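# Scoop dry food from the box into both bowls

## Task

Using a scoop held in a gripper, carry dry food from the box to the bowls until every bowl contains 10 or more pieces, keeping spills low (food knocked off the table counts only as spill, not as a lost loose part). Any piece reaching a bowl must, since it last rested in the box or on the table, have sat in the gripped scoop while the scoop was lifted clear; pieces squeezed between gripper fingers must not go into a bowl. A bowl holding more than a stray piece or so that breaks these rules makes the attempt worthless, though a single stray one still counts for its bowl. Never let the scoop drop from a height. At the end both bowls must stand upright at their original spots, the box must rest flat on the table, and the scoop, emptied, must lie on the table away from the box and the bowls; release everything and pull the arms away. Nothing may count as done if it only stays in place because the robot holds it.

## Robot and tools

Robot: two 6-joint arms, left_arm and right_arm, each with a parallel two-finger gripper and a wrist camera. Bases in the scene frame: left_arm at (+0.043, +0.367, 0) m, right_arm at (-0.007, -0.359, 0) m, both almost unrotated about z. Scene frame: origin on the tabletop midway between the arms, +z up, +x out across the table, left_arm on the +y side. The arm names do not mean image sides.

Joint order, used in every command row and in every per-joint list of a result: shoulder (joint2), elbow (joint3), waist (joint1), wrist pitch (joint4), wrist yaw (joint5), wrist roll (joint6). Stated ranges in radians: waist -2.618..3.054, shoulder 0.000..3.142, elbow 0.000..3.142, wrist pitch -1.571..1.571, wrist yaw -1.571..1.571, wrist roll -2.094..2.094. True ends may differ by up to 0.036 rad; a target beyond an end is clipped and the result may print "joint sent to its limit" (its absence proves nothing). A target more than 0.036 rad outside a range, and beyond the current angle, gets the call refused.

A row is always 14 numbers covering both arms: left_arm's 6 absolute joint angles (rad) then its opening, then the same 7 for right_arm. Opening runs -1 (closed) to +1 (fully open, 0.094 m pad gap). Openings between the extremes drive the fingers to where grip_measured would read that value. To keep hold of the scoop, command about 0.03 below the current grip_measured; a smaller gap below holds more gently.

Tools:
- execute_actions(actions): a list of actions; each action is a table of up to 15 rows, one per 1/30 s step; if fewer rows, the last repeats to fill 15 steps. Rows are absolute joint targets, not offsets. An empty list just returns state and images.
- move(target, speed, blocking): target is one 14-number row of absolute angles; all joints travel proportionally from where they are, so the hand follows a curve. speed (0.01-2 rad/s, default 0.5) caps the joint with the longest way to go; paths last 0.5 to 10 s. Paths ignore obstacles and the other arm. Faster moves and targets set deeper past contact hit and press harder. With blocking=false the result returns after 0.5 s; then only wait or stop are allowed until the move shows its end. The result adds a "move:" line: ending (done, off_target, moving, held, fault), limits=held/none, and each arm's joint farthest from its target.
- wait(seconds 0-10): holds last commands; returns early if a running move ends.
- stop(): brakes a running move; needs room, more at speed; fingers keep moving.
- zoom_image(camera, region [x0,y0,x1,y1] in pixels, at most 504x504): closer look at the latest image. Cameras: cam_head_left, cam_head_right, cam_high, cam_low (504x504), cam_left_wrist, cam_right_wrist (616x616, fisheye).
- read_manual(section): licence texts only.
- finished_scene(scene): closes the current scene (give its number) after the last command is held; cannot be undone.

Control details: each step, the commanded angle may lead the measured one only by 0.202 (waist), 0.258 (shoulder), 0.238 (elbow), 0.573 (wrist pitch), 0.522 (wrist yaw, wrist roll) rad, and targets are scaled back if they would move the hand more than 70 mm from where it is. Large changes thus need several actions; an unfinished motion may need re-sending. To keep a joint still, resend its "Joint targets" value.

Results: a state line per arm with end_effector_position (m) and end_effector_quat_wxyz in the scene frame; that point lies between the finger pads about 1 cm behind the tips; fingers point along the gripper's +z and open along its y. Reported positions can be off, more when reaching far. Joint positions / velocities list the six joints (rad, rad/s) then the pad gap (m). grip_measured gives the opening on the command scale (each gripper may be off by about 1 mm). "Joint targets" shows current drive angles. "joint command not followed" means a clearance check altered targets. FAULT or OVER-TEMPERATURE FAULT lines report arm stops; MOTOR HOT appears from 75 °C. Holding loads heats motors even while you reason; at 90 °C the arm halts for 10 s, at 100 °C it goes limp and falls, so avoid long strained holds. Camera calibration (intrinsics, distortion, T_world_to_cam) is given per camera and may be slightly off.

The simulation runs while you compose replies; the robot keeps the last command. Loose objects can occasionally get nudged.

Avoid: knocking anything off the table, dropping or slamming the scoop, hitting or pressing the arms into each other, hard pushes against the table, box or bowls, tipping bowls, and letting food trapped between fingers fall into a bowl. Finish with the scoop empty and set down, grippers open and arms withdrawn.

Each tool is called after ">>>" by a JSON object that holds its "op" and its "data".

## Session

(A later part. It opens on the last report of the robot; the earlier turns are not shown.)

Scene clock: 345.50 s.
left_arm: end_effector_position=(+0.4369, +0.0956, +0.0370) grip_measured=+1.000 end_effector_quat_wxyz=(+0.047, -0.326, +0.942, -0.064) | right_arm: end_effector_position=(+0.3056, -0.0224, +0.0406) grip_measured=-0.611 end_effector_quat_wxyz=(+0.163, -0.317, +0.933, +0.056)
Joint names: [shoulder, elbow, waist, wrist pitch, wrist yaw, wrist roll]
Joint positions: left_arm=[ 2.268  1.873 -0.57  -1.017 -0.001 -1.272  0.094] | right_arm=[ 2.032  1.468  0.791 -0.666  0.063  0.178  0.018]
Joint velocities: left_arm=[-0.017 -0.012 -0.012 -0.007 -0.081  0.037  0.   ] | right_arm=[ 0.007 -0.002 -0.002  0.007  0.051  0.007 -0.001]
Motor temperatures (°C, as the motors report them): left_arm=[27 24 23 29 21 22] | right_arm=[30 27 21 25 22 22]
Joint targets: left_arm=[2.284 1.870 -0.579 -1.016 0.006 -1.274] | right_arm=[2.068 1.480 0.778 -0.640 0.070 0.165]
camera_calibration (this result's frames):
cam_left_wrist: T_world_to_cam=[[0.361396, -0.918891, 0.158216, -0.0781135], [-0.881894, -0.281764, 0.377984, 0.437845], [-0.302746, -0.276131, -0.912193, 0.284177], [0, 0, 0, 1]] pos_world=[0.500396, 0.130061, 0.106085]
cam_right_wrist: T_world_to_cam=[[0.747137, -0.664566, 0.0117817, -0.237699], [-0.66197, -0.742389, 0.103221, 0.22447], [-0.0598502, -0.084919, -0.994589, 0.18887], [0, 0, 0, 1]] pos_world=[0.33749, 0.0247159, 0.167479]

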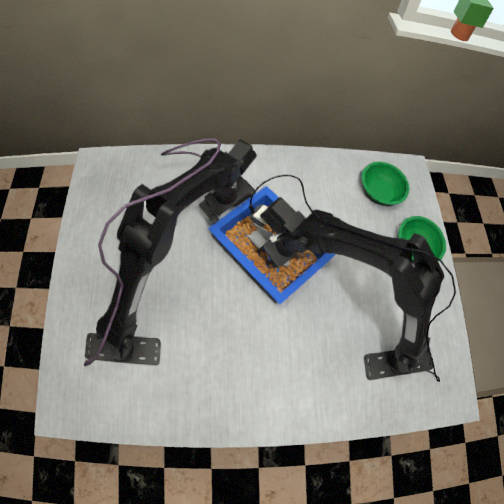

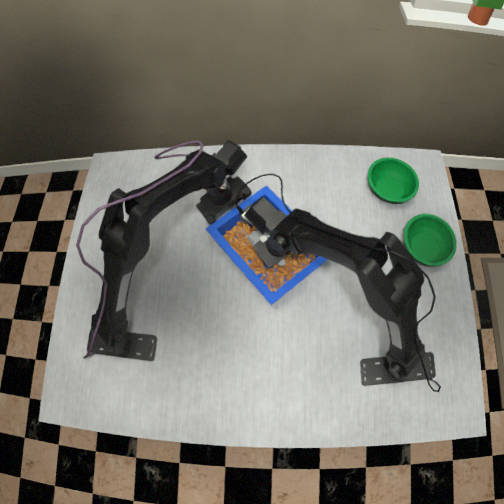

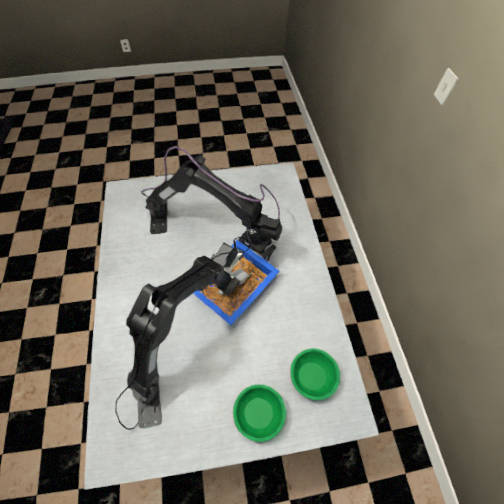

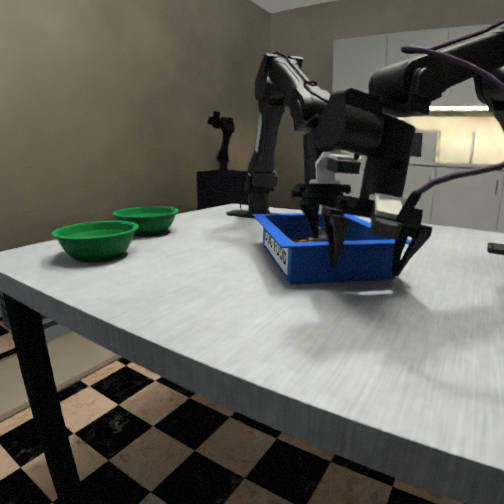

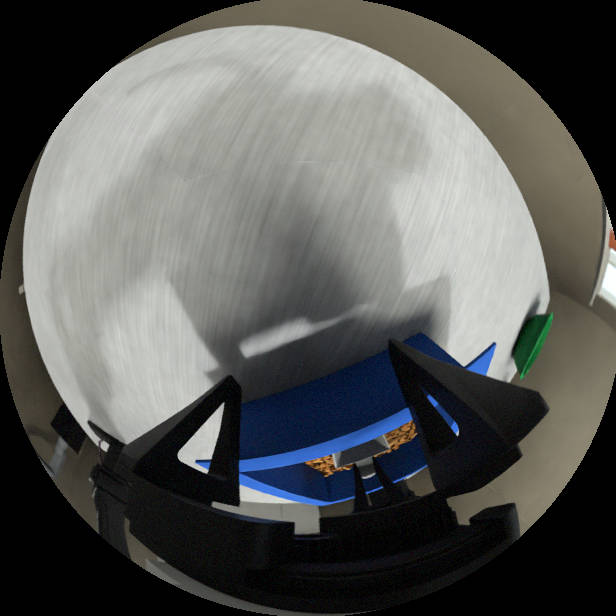

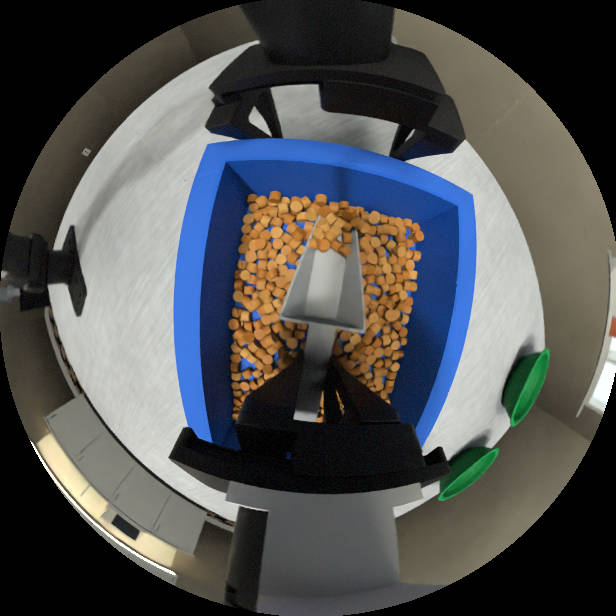

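>>> {"op": "execute_actions", "data": {"actions": [[[2.284,1.87,-0.579,-1.016,0.006,-1.274,1,2.010,1.44,0.79,-0.660,0.065,0.175,-0.65],[2.284,1.87,-0.579,-1.016,0.006,-1.274,1,1.998,1.43,0.79,-0.655,0.065,0.175,-0.65],[2.284,1.87,-0.579,-1.016,0.006,-1.274,1,1.990,1.422,0.79,-0.640,0.066,0.175,-0.65],[2.284,1.87,-0.579,-1.016,0.006,-1.274,1,1.982,1.414,0.79,-0.620,0.067,0.175,-0.65],[2.284,1.87,-0.579,-1.016,0.006,-1.274,1,1.977,1.404,0.79,-0.603,0.068,0.175,-0.65],[2.284,1.87,-0.579,-1.016,0.006,-1.274,1,1.970,1.392,0.79,-0.588,0.069,0.175,-0.65],[2.284,1.87,-0.579,-1.016,0.006,-1.274,1,1.964,1.379,0.79,-0.572,0.07,0.175,-0.65],[2.284,1.87,-0.579,-1.016,0.006,-1.274,1,1.958,1.367,0.79,-0.556,0.07,0.175,-0.65],[2.284,1.87,-0.579,-1.016,0.006,-1.274,1,1.952,1.354,0.79,-0.541,0.07,0.175,-0.65],[2.284,1.87,-0.579,-1.016,0.006,-1.274,1,1.946,1.342,0.79,-0.525,0.07,0.175,-0.65],[2.284,1.87,-0.579,-1.016,0.006,-1.274,1,1.940,1.329,0.79,-0.509,0.07,0.175,-0.65],[2.284,1.87,-0.579,-1.016,0.006,-1.274,1,1.934,1.317,0.79,-0.494,0.07,0.175,-0.65],[2.284,1.87,-0.579,-1.016,0.006,-1.274,1,1.928,1.304,0.79,-0.478,0.07,0.175,-0.65],[2.284,1.87,-0.579,-1.016,0.006,-1.274,1,1.922,1.292,0.79,-0.463,0.07,0.175,-0.65],[2.284,1.87,-0.579,-1.016,0.006,-1.274,1,1.915,1.280,0.79,-0.447,0.07,0.175,-0.65]],[[2.284,1.87,-0.579,-1.016,0.006,-1.274,1,1.909,1.267,0.79,-0.431,0.07,0.175,-0.65],[2.284,1.87,-0.579,-1.016,0.006,-1.274,1,1.903,1.255,0.79,-0.416,0.07,0.175,-0.65],[2.284,1.87,-0.579,-1.016,0.006,-1.274,1,1.897,1.242,0.79,-0.400,0.07,0.175,-0.65],[2.284,1.87,-0.579,-1.016,0.006,-1.274,1,1.891,1.230,0.79,-0.385,0.07,0.175,-0.65],[2.284,1.87,-0.579,-1.016,0.006,-1.274,1,1.885,1.217,0.79,-0.369,0.07,0.175,-0.65],[2.284,1.87,-0.579,-1.016,0.006,-1.274,1,1.879,1.205,0.79,-0.353,0.07,0.175,-0.65],[2.284,1.87,-0.579,-1.016,0.006,-1.274,1,1.873,1.192,0.79,-0.338,0.07,0.175,-0.65],[2.284,1.87,-0.579,-1.016,0.006,-1.274,1,1.867,1.180,0.79,-0.322,0.07,0.175,-0.65],[2.284,1.87,-0.579,-1.016,0.006,-1.274,1,1.861,1.167,0.79,-0.306,0.07,0.175,-0.65],[2.284,1.87,-0.579,-1.016,0.006,-1.274,1,1.854,1.155,0.79,-0.291,0.07,0.175,-0.65],[2.284,1.87,-0.579,-1.016,0.006,-1.274,1,1.848,1.142,0.79,-0.275,0.07,0.175,-0.65],[2.284,1.87,-0.579,-1.016,0.006,-1.274,1,1.843,1.130,0.79,-0.260,0.07,0.175,-0.65],[2.284,1.87,-0.579,-1.016,0.006,-1.274,1,1.839,1.121,0.79,-0.249,0.07,0.175,-0.65],[2.284,1.87,-0.579,-1.016,0.006,-1.274,1,1.836,1.114,0.79,-0.240,0.07,0.175,-0.65],[2.284,1.87,-0.579,-1.016,0.006,-1.274,1,1.835,1.111,0.79,-0.236,0.07,0.175,-0.65]]]}}

>>> {"op": "wait", "data": {"seconds": 0.5}}

>>> {"op": "zoom_image", "data": {"camera": "cam_right_wrist", "region": [250, 170, 430, 350]}}

Scene clock: 393.87 s.
left_arm: end_effector_position=(+0.4370, +0.0959, +0.0370) grip_measured=+1.000 end_effector_quat_wxyz=(+0.048, -0.326, +0.942, -0.063) | right_arm: end_effector_position=(+0.2964, -0.0330, +0.0363) grip_measured=-0.611 end_effector_quat_wxyz=(+0.243, -0.307, +0.915, +0.101)
Joint names: [shoulder, elbow, waist, wrist pitch, wrist yaw, wrist roll]
Joint positions: left_arm=[ 2.268  1.873 -0.57  -1.017 -0.003 -1.272  0.094] | right_arm=[ 1.872  1.135  0.791 -0.305  0.064  0.178  0.018]
Joint velocities: left_arm=[-0.002  0.012 -0.007 -0.022 -0.066 -0.081  0.   ] | right_arm=[-0.081 -0.222 -0.007  0.212 -0.007  0.037  0.   ]
Motor temperatures (°C, as the motors report them): left_arm=[27 24 23 28 21 22] | right_arm=[29 27 21 26 22 22]
Joint targets: left_arm=[2.284 1.870 -0.579 -1.016 0.006 -1.274] | right_arm=[1.835 1.111 0.790 -0.236 0.070 0.175]
camera_calibration (this result's frames):
cam_left_wrist: T_world_to_cam=[[0.361504, -0.919026, 0.157181, -0.0779227], [-0.882214, -0.282614, 0.376601, 0.438366], [-0.301684, -0.27481, -0.912944, 0.28375], [0, 0, 0, 1]] pos_world=[0.500505, 0.130253, 0.106207]
cam_right_wrist: T_world_to_cam=[[0.745272, -0.666642, 0.0125758, -0.237395], [-0.663463, -0.743328, -0.0853231, 0.218203], [0.0662279, 0.0552454, -0.996274, 0.150427], [0, 0, 0, 1]] pos_world=[0.311731, -0.00437122, 0.17147]

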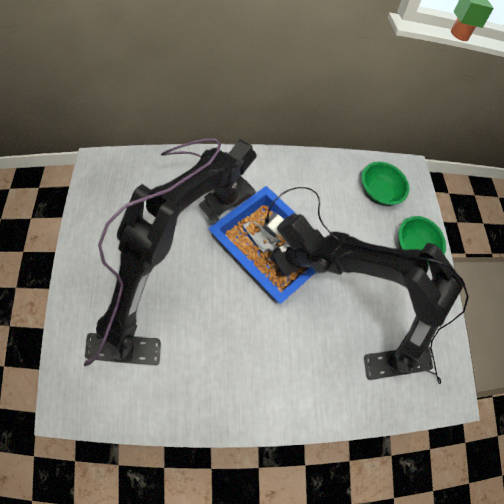

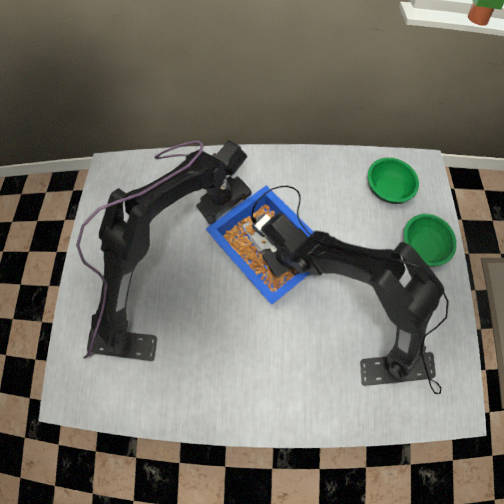

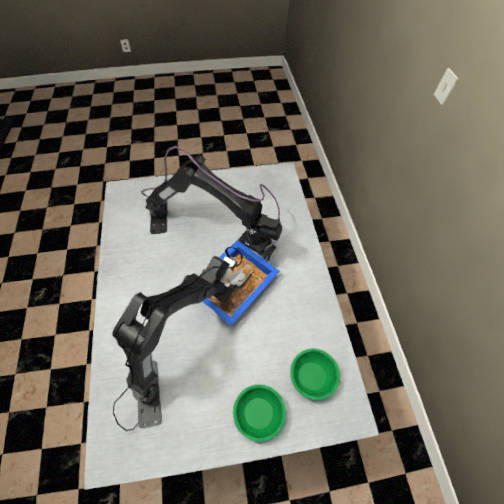

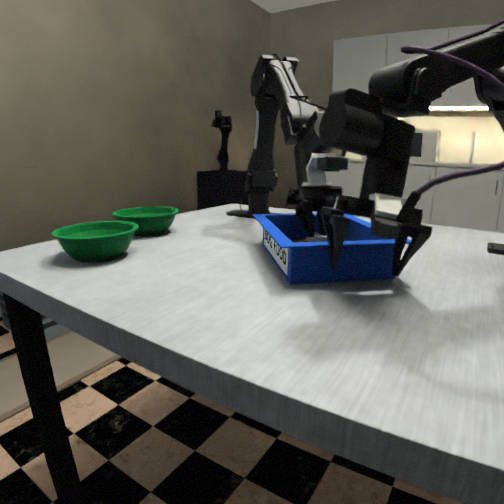

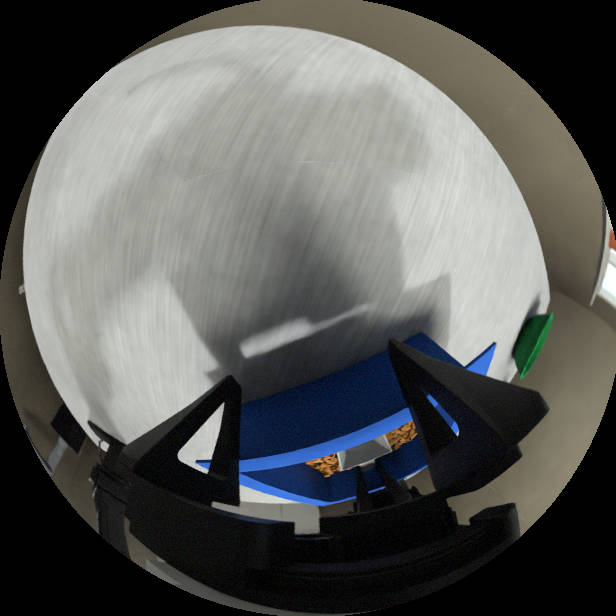

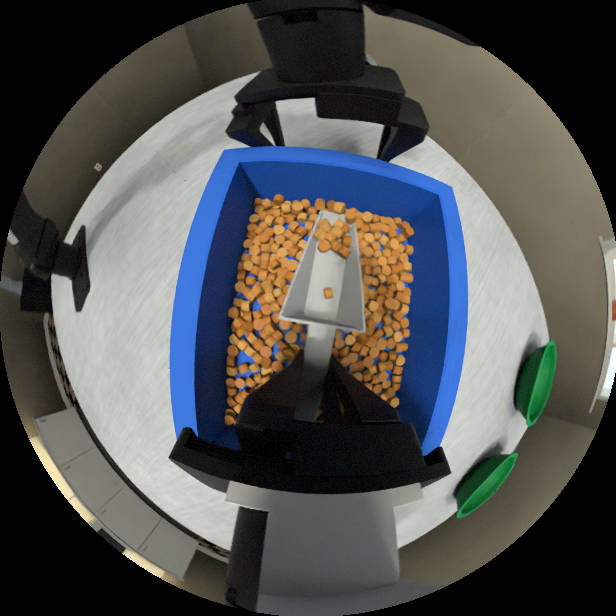

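Scene clock: 394.37 s.
left_arm: end_effector_position=(+0.4370, +0.0959, +0.0370) grip_measured=+1.000 end_effector_quat_wxyz=(+0.048, -0.326, +0.942, -0.063) | right_arm: end_effector_position=(+0.3006, -0.0283, +0.0397) grip_measured=-0.611 end_effector_quat_wxyz=(+0.258, -0.305, +0.910, +0.110)
Joint names: [shoulder, elbow, waist, wrist pitch, wrist yaw, wrist roll]
Joint positions: left_arm=[ 2.268  1.873 -0.57  -1.017 -0.003 -1.272  0.094] | right_arm=[ 1.869  1.125  0.791 -0.261  0.064  0.178  0.018]
Joint velocities: left_arm=[ 0.007 -0.007 -0.007 -0.037 -0.066 -0.022  0.   ] | right_arm=[ 0.007  0.007 -0.017  0.037 -0.066  0.066 -0.   ]
Motor temperatures (°C, as the motors report them): left_arm=[27 24 23 28 21 22] | right_arm=[29 27 21 26 22 22]
Joint targets: left_arm=[2.284 1.870 -0.579 -1.016 0.006 -1.274] | right_arm=[1.835 1.111 0.790 -0.236 0.070 0.175]
wait: 0.50 s; no rest
camera_calibration (this result's frames):
cam_left_wrist: T_world_to_cam=[[0.361504, -0.919026, 0.157181, -0.0779227], [-0.882214, -0.282614, 0.376601, 0.438366], [-0.301684, -0.27481, -0.912944, 0.28375], [0, 0, 0, 1]] pos_world=[0.500505, 0.130253, 0.106207]
cam_right_wrist: T_world_to_cam=[[0.744964, -0.666988, 0.0124671, -0.237333], [-0.660911, -0.74046, -0.122124, 0.22554], [0.0906868, 0.0827387, -0.992436, 0.14653], [0, 0, 0, 1]] pos_world=[0.312579, -0.00341869, 0.175925]

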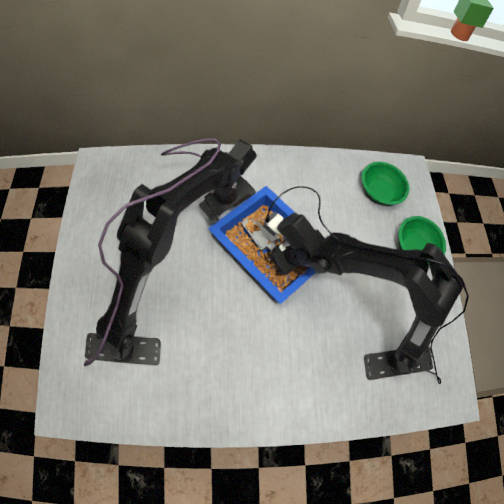

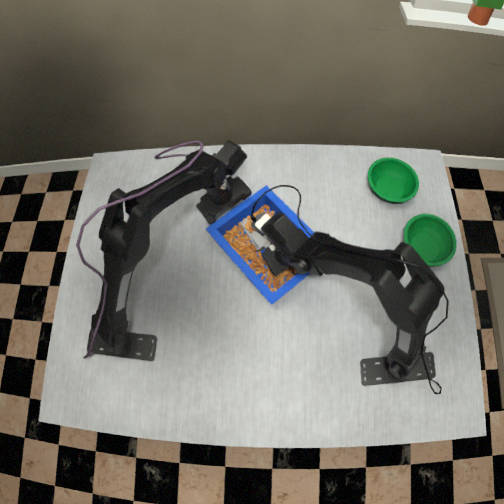

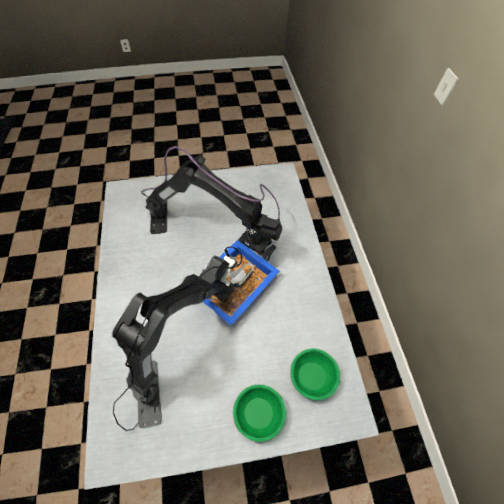

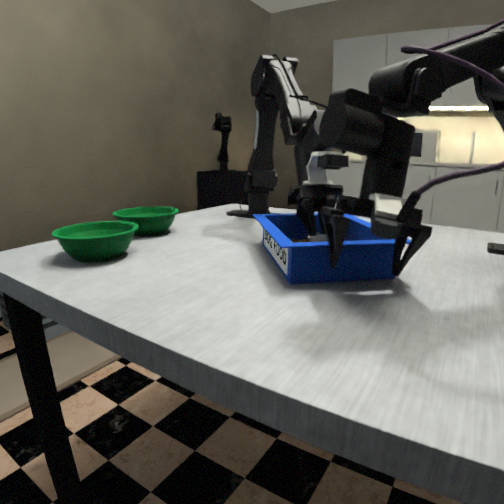

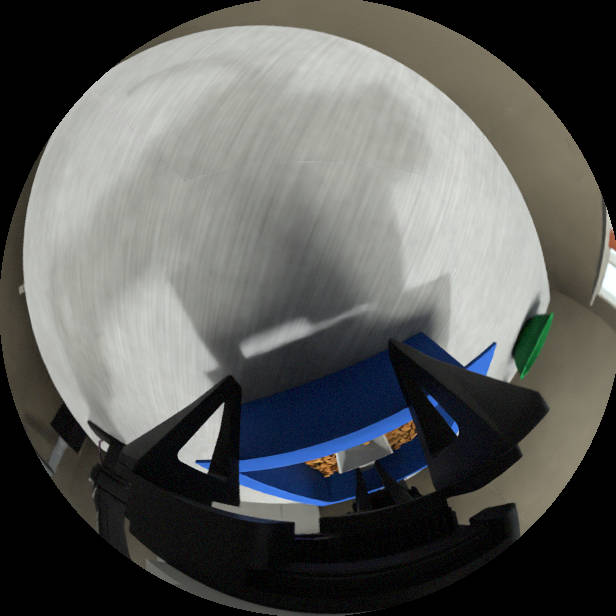

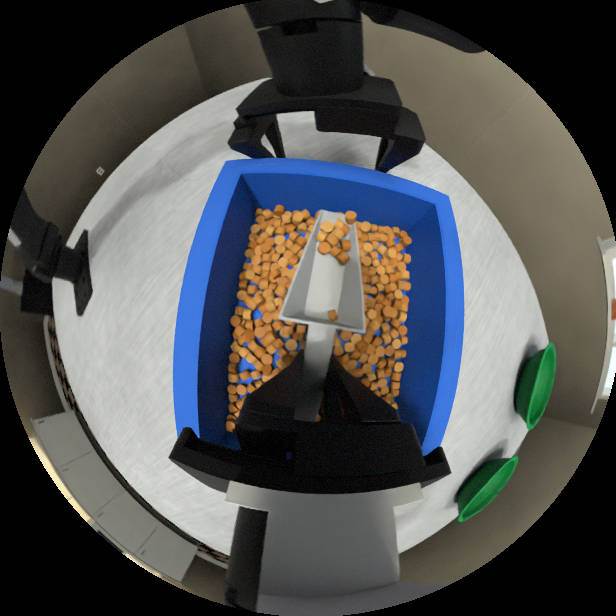

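Region (250, 170, 430, 350) of cam_right_wrist's 616x616 image, scaled by 2.800, with more detail than that image has.

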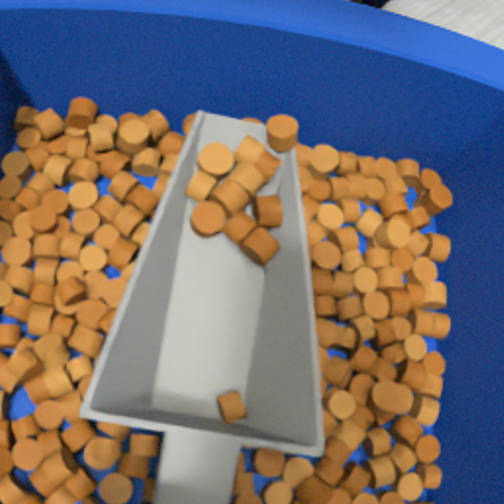

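>>> {"op": "execute_actions", "data": {"actions": []}}

Scene clock: 414.20 s.
left_arm: end_effector_position=(+0.4370, +0.0959, +0.0370) grip_measured=+1.000 end_effector_quat_wxyz=(+0.048, -0.326, +0.942, -0.063) | right_arm: end_effector_position=(+0.3008, -0.0281, +0.0398) grip_measured=-0.611 end_effector_quat_wxyz=(+0.259, -0.305, +0.910, +0.110)
Joint names: [shoulder, elbow, waist, wrist pitch, wrist yaw, wrist roll]
Joint positions: left_arm=[ 2.268  1.873 -0.57  -1.017 -0.003 -1.272  0.094] | right_arm=[ 1.869  1.125  0.791 -0.26   0.064  0.178  0.018]
Joint velocities: left_arm=[ 0.002 -0.007  0.007 -0.051  0.037 -0.022  0.   ] | right_arm=[ 0.007 -0.002 -0.012  0.022 -0.037 -0.022  0.001]
Motor temperatures (°C, as the motors report them): left_arm=[28 24 23 27 21 22] | right_arm=[32 27 21 27 22 22]
Joint targets: left_arm=[2.284 1.870 -0.579 -1.016 0.006 -1.274] | right_arm=[1.835 1.111 0.790 -0.236 0.070 0.175]
camera_calibration (this result's frames):
cam_left_wrist: T_world_to_cam=[[0.361504, -0.919026, 0.157181, -0.0779227], [-0.882214, -0.282614, 0.376601, 0.438366], [-0.301684, -0.27481, -0.912944, 0.28375], [0, 0, 0, 1]] pos_world=[0.500505, 0.130253, 0.106207]
cam_right_wrist: T_world_to_cam=[[0.744955, -0.666998, 0.0124634, -0.237332], [-0.660818, -0.740356, -0.12326, 0.225817], [0.0914417, 0.0835872, -0.992296, 0.146443], [0, 0, 0, 1]] pos_world=[0.312634, -0.003356, 0.176107]

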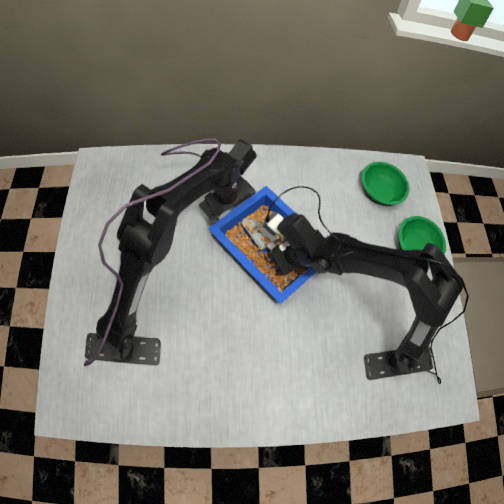

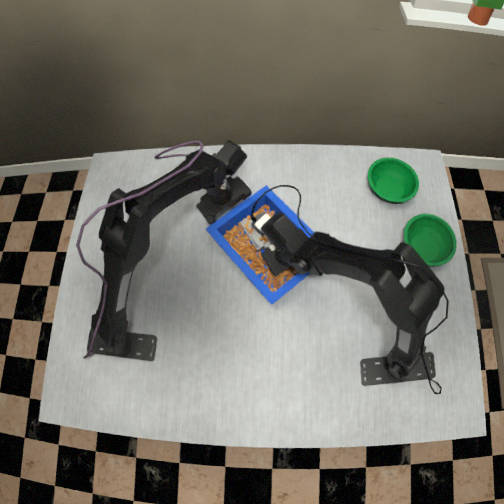

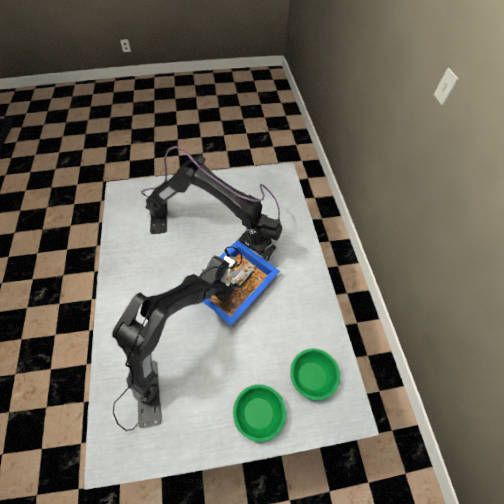

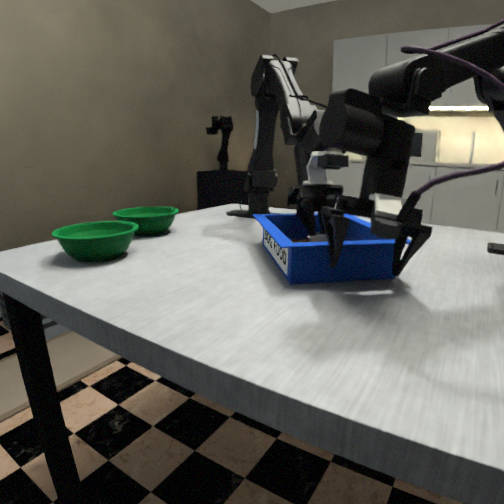

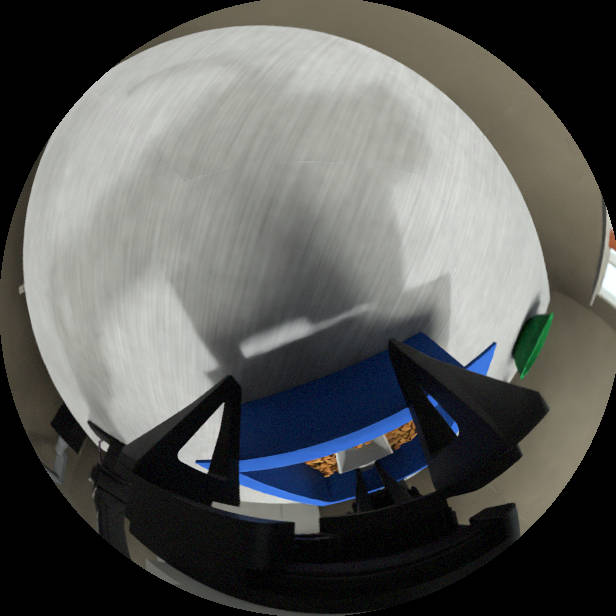

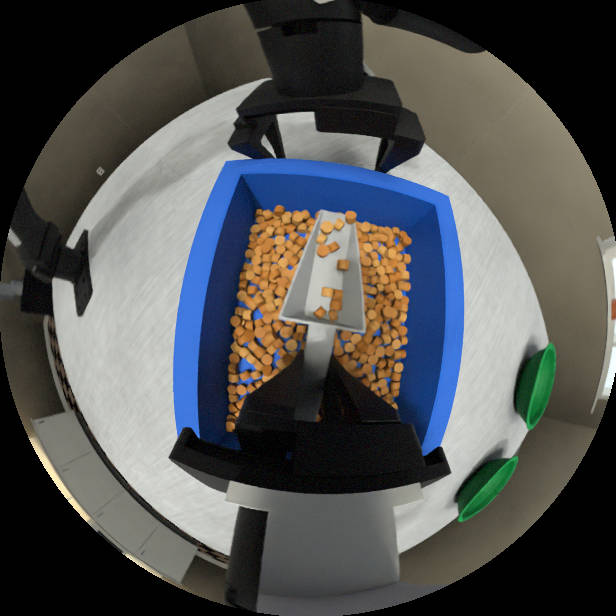

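>>> {"op": "zoom_image", "data": {"camera": "cam_right_wrist", "region": [260, 195, 390, 345]}}

Region (260, 195, 390, 345) of cam_right_wrist's 616x616 image, scaled by 3.360, with more detail than that image has; it fills the left 437 columns of this view, and the rest is white.

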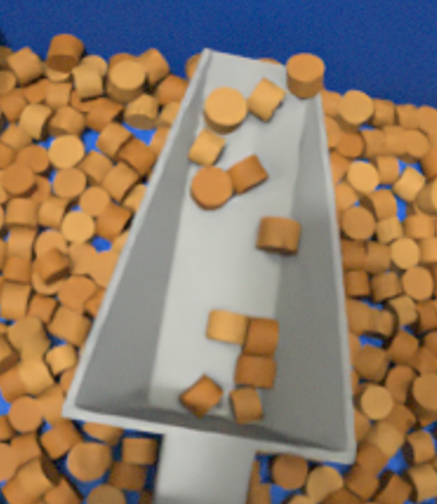

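>>> {"op": "move", "data": {"target": [2.284,1.87,-0.579,-1.016,0.006,-1.274,1, 1.57,1.115,0.79,-0.49,0.07,0.175,-0.65], "speed": 0.45}}

Scene clock: 461.33 s.
left_arm: end_effector_position=(+0.4370, +0.0959, +0.0370) grip_measured=+1.000 end_effector_quat_wxyz=(+0.048, -0.326, +0.942, -0.063) | right_arm: end_effector_position=(+0.2758, -0.0562, +0.1224) grip_measured=-0.611 end_effector_quat_wxyz=(+0.278, -0.302, +0.904, +0.121)
Joint names: [shoulder, elbow, waist, wrist pitch, wrist yaw, wrist roll]
Joint positions: left_arm=[ 2.268  1.873 -0.57  -1.017 -0.003 -1.272  0.094] | right_arm=[ 1.594  1.125  0.791 -0.491  0.064  0.178  0.018]
Joint velocities: left_arm=[ 0.012 -0.002  0.002 -0.007 -0.022 -0.066  0.   ] | right_arm=[-0.017 -0.012  0.002  0.037  0.007 -0.022 -0.001]
Motor temperatures (°C, as the motors report them): left_arm=[28 24 23 26 21 22] | right_arm=[35 27 21 28 22 22]
Joint targets: left_arm=[2.284 1.870 -0.579 -1.016 0.006 -1.274] | right_arm=[1.570 1.115 0.790 -0.490 0.070 0.175]
move: off_target (right_arm); limits=none; left_arm: farthest joint: the shoulder, 0.016 radians from its target (0.016 radians at the start); right_arm: farthest joint: the shoulder, 0.024 radians from its target (0.299 radians at the start)
camera_calibration (this result's frames):
cam_left_wrist: T_world_to_cam=[[0.361504, -0.919026, 0.157181, -0.0779227], [-0.882214, -0.282614, 0.376601, 0.438366], [-0.301684, -0.27481, -0.912944, 0.28375], [0, 0, 0, 1]] pos_world=[0.500505, 0.130253, 0.106207]
cam_right_wrist: T_world_to_cam=[[0.744584, -0.667415, 0.0123075, -0.238383], [-0.656463, -0.73546, -0.167791, 0.203266], [0.121038, 0.116855, -0.985746, 0.225914], [0, 0, 0, 1]] pos_world=[0.283588, -0.0360054, 0.259734]

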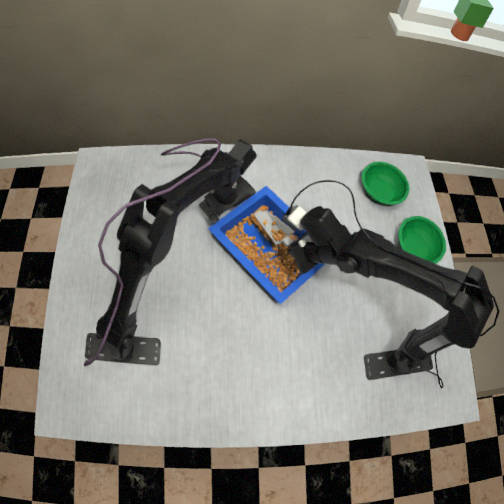

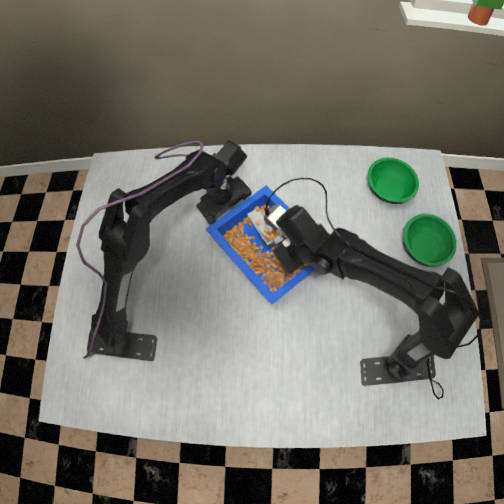

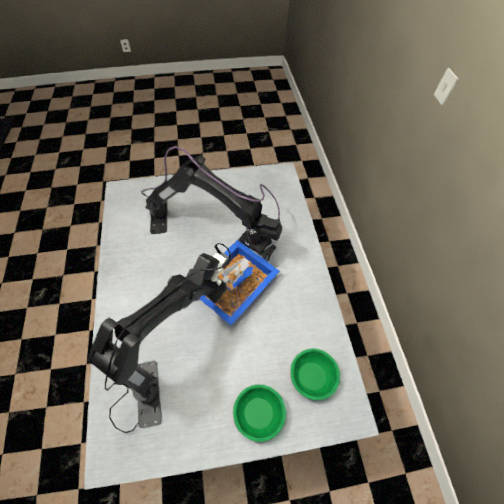

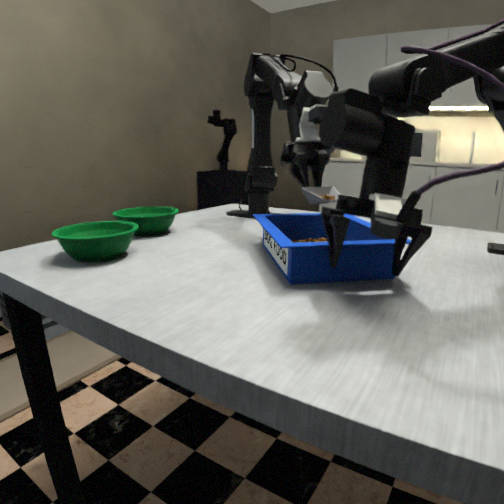

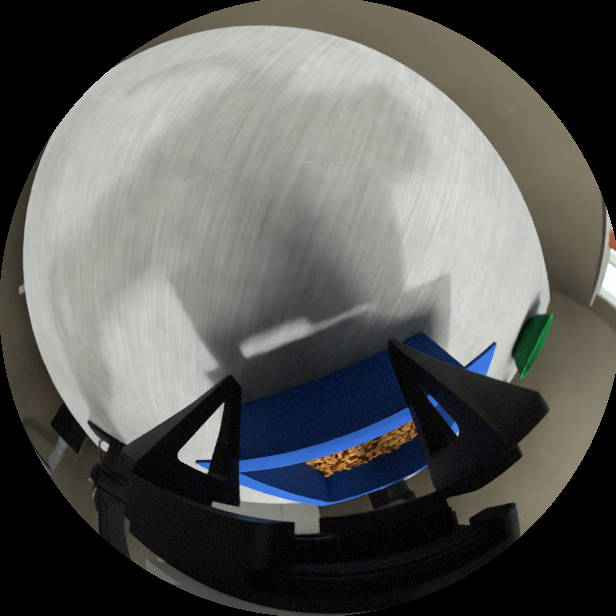

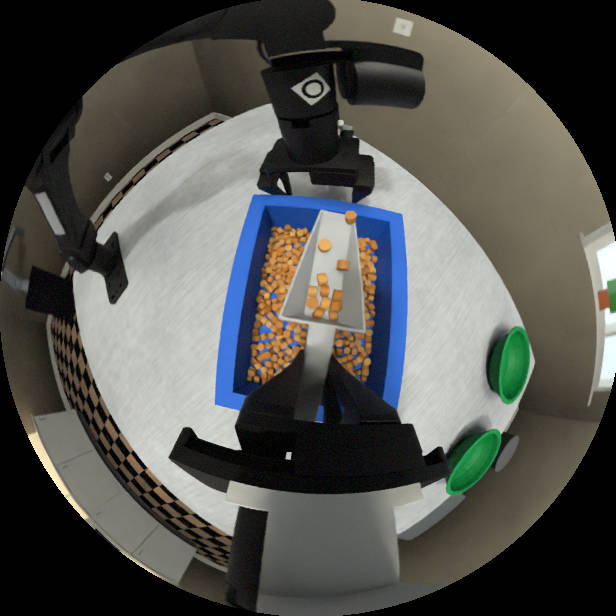

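>>> {"op": "zoom_image", "data": {"camera": "cam_right_wrist", "region": [260, 195, 390, 345]}}

Region (260, 195, 390, 345) of cam_right_wrist's 616x616 image, scaled by 3.360, with more detail than that image has; it fills the left 437 columns of this view, and the rest is white.

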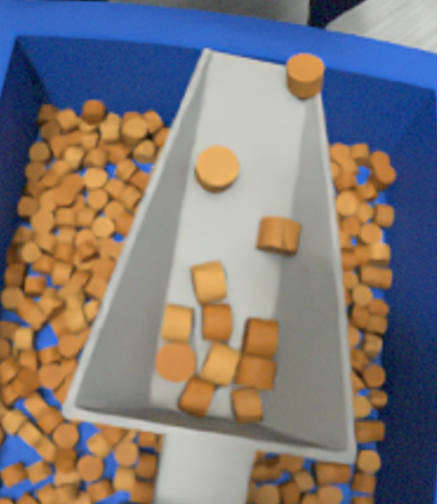

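>>> {"op": "execute_actions", "data": {"actions": [[[2.284,1.87,-0.579,-1.016,0.006,-1.274,1, 1.57,1.115,0.79,-0.49,0.07,0.12,-0.65],[2.284,1.87,-0.579,-1.016,0.006,-1.274,1, 1.57,1.115,0.79,-0.49,0.07,0.05,-0.65],[2.284,1.87,-0.579,-1.016,0.006,-1.274,1, 1.57,1.115,0.79,-0.49,0.07,-0.01,-0.65]]]}}

>>> {"op": "zoom_image", "data": {"camera": "cam_right_wrist", "region": [260, 195, 390, 345]}}

Scene clock: 482.87 s.
left_arm: end_effector_position=(+0.4370, +0.0959, +0.0370) grip_measured=+1.000 end_effector_quat_wxyz=(+0.048, -0.326, +0.942, -0.063) | right_arm: end_effector_position=(+0.2757, -0.0563, +0.1223) grip_measured=-0.611 end_effector_quat_wxyz=(+0.286, -0.378, +0.875, +0.097)
Joint names: [shoulder, elbow, waist, wrist pitch, wrist yaw, wrist roll]
Joint positions: left_arm=[ 2.268  1.873 -0.57  -1.017 -0.003 -1.272  0.094] | right_arm=[ 1.594  1.125  0.791 -0.491  0.064  0.008  0.018]
Joint velocities: left_arm=[-0.007  0.012 -0.007 -0.066 -0.051  0.022  0.   ] | right_arm=[ 0.012 -0.012 -0.012 -0.051 -0.007 -0.125 -0.001]
Motor temperatures (°C, as the motors report them): left_arm=[29 24 23 26 21 22] | right_arm=[33 27 21 28 22 22]
Joint targets: left_arm=[2.284 1.870 -0.579 -1.016 0.006 -1.274] | right_arm=[1.570 1.115 0.790 -0.490 0.070 -0.010]
camera_calibration (this result's frames):
cam_left_wrist: T_world_to_cam=[[0.361504, -0.919026, 0.157181, -0.0779227], [-0.882214, -0.282614, 0.376601, 0.438366], [-0.301684, -0.27481, -0.912944, 0.28375], [0, 0, 0, 1]] pos_world=[0.500505, 0.130253, 0.106207]
cam_right_wrist: T_world_to_cam=[[0.825708, -0.553559, 0.108532, -0.266105], [-0.537033, -0.830285, -0.149075, 0.162539], [0.172634, 0.0648069, -0.982852, 0.208323], [0, 0, 0, 1]] pos_world=[0.27105, -0.0258519, 0.257862]

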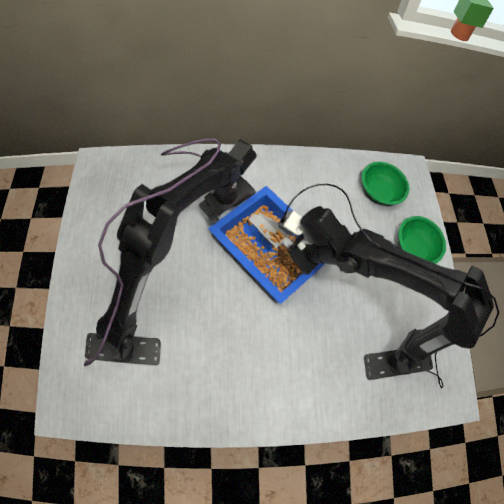

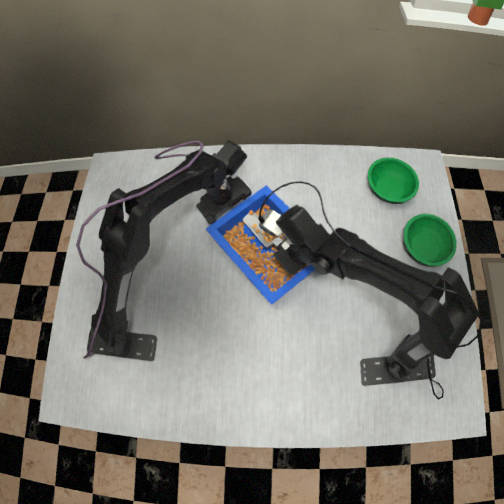

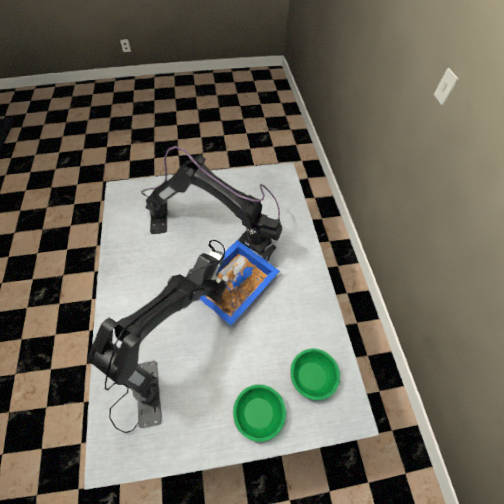

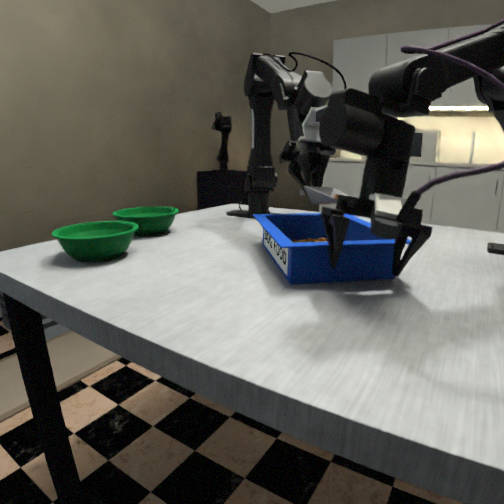

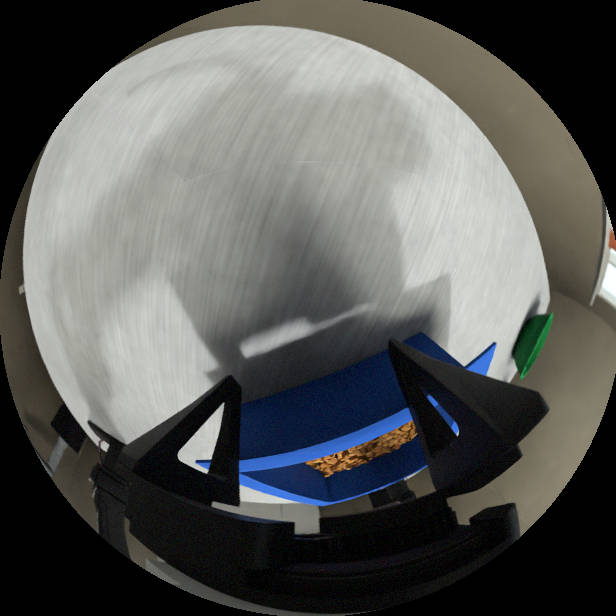

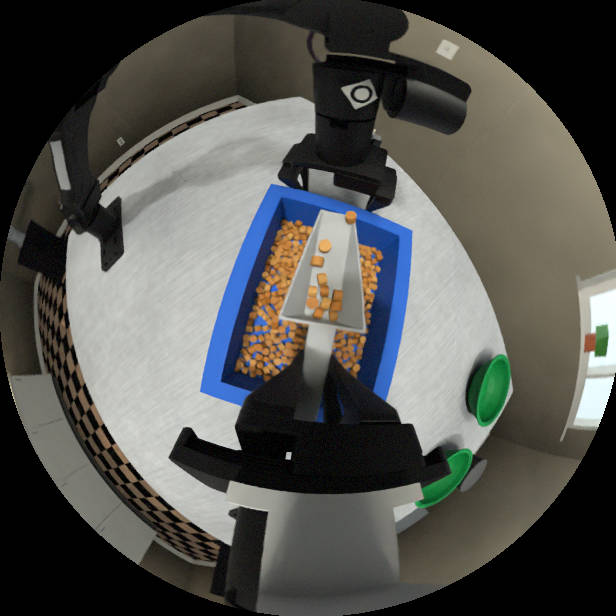

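Region (260, 195, 390, 345) of cam_right_wrist's 616x616 image, scaled by 3.360, with more detail than that image has; it fills the left 437 columns of this view, and the rest is white.

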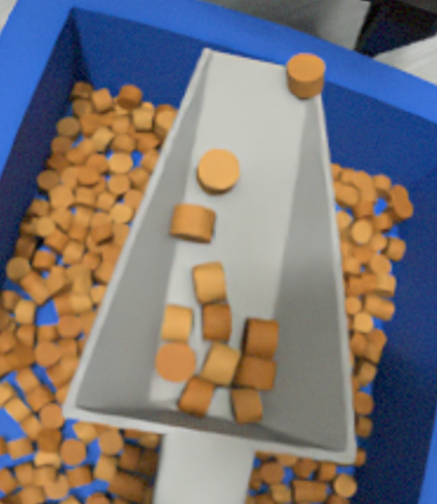

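>>> {"op": "move", "data": {"target": [2.284,1.87,-0.579,-1.016,0.006,-1.274,1, 1.57,1.115,-0.066,-0.49,0.07,-0.01,-0.65], "speed": 0.6}}

Scene clock: 489.30 s.
left_arm: end_effector_position=(+0.4370, +0.0959, +0.0370) grip_measured=+1.000 end_effector_quat_wxyz=(+0.048, -0.326, +0.942, -0.063) | right_arm: end_effector_position=(+0.4065, -0.3756, +0.1223) grip_measured=-0.611 end_effector_quat_wxyz=(+0.300, +0.016, +0.953, -0.036)
Joint names: [shoulder, elbow, waist, wrist pitch, wrist yaw, wrist roll]
Joint positions: left_arm=[ 2.268  1.873 -0.57  -1.017 -0.003 -1.272  0.094] | right_arm=[ 1.594  1.125 -0.065 -0.492  0.072 -0.001  0.018]
Joint velocities: left_arm=[ 0.002 -0.022 -0.002 -0.007  0.022  0.007  0.   ] | right_arm=[-0.007 -0.002  0.007 -0.007  0.007  0.007  0.001]
Motor temperatures (°C, as the motors report them): left_arm=[29 24 23 26 21 22] | right_arm=[32 27 21 28 22 22]
Joint targets: left_arm=[2.284 1.870 -0.579 -1.016 0.006 -1.274] | right_arm=[1.570 1.115 -0.066 -0.490 0.070 -0.010]
move: off_target (right_arm); limits=none; left_arm: farthest joint: the shoulder, 0.016 radians from its target (0.016 radians at the start); right_arm: farthest joint: the shoulder, 0.024 radians from its target (0.024 radians at the start)
camera_calibration (this result's frames):
cam_left_wrist: T_world_to_cam=[[0.361504, -0.919026, 0.157181, -0.0779227], [-0.882214, -0.282614, 0.376601, 0.438366], [-0.301684, -0.27481, -0.912944, 0.28375], [0, 0, 0, 1]] pos_world=[0.500505, 0.130253, 0.106207]
cam_right_wrist: T_world_to_cam=[[0.125792, -0.984797, 0.119798, -0.42973], [-0.978866, -0.142838, -0.146351, 0.405133], [0.161238, -0.098856, -0.981952, 0.14951], [0, 0, 0, 1]] pos_world=[0.42652, -0.350549, 0.257584]

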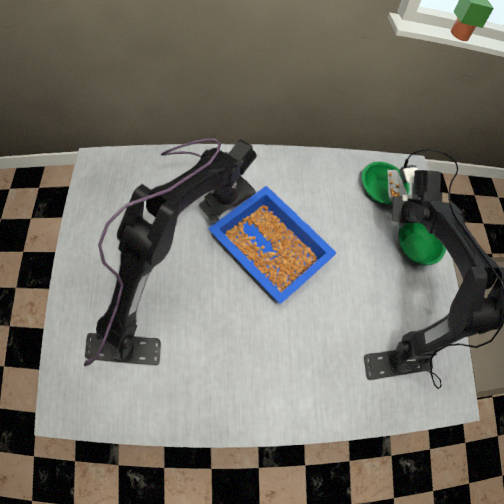

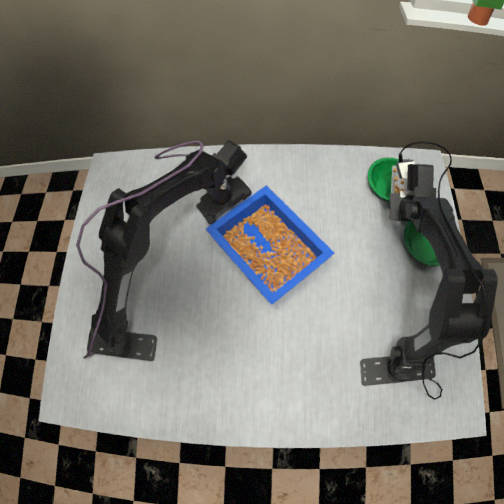

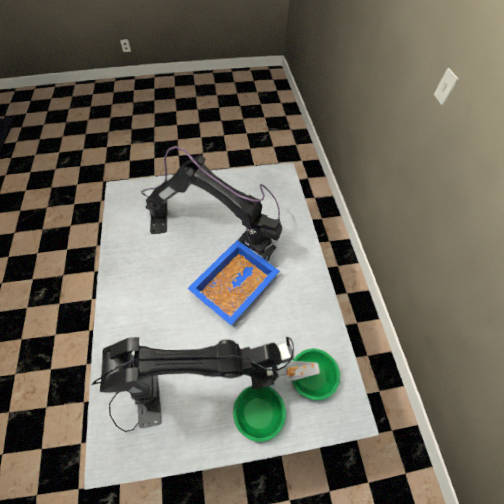

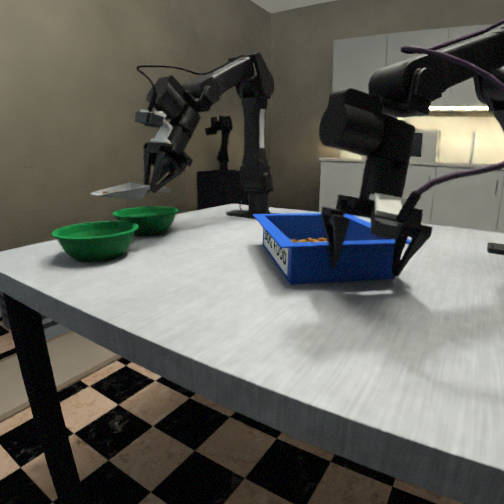

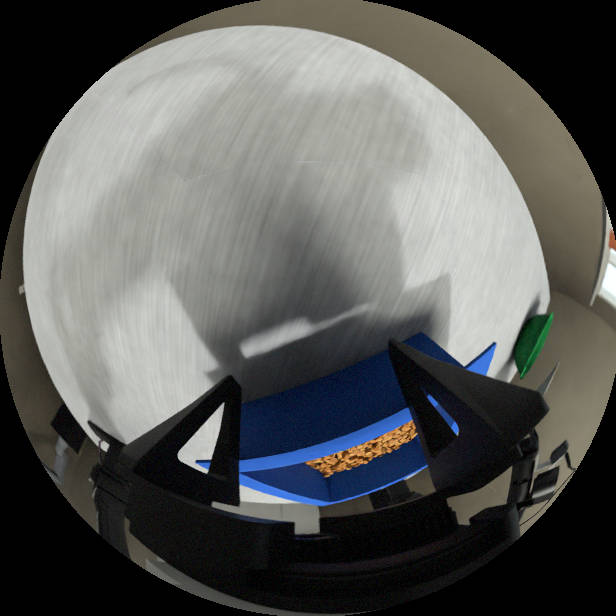

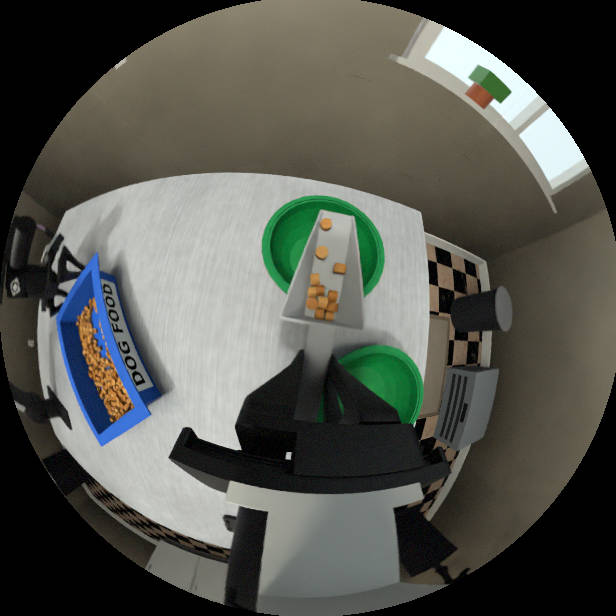

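>>> {"op": "zoom_image", "data": {"camera": "cam_right_wrist", "region": [245, 180, 445, 440]}}

Region (245, 180, 445, 440) of cam_right_wrist's 616x616 image, scaled by 1.938, with more detail than that image has; it fills the left 388 columns of this view, and the rest is white.

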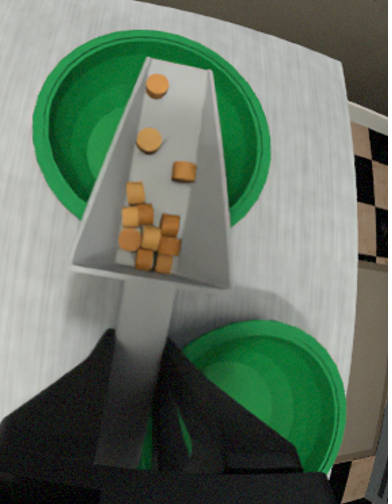

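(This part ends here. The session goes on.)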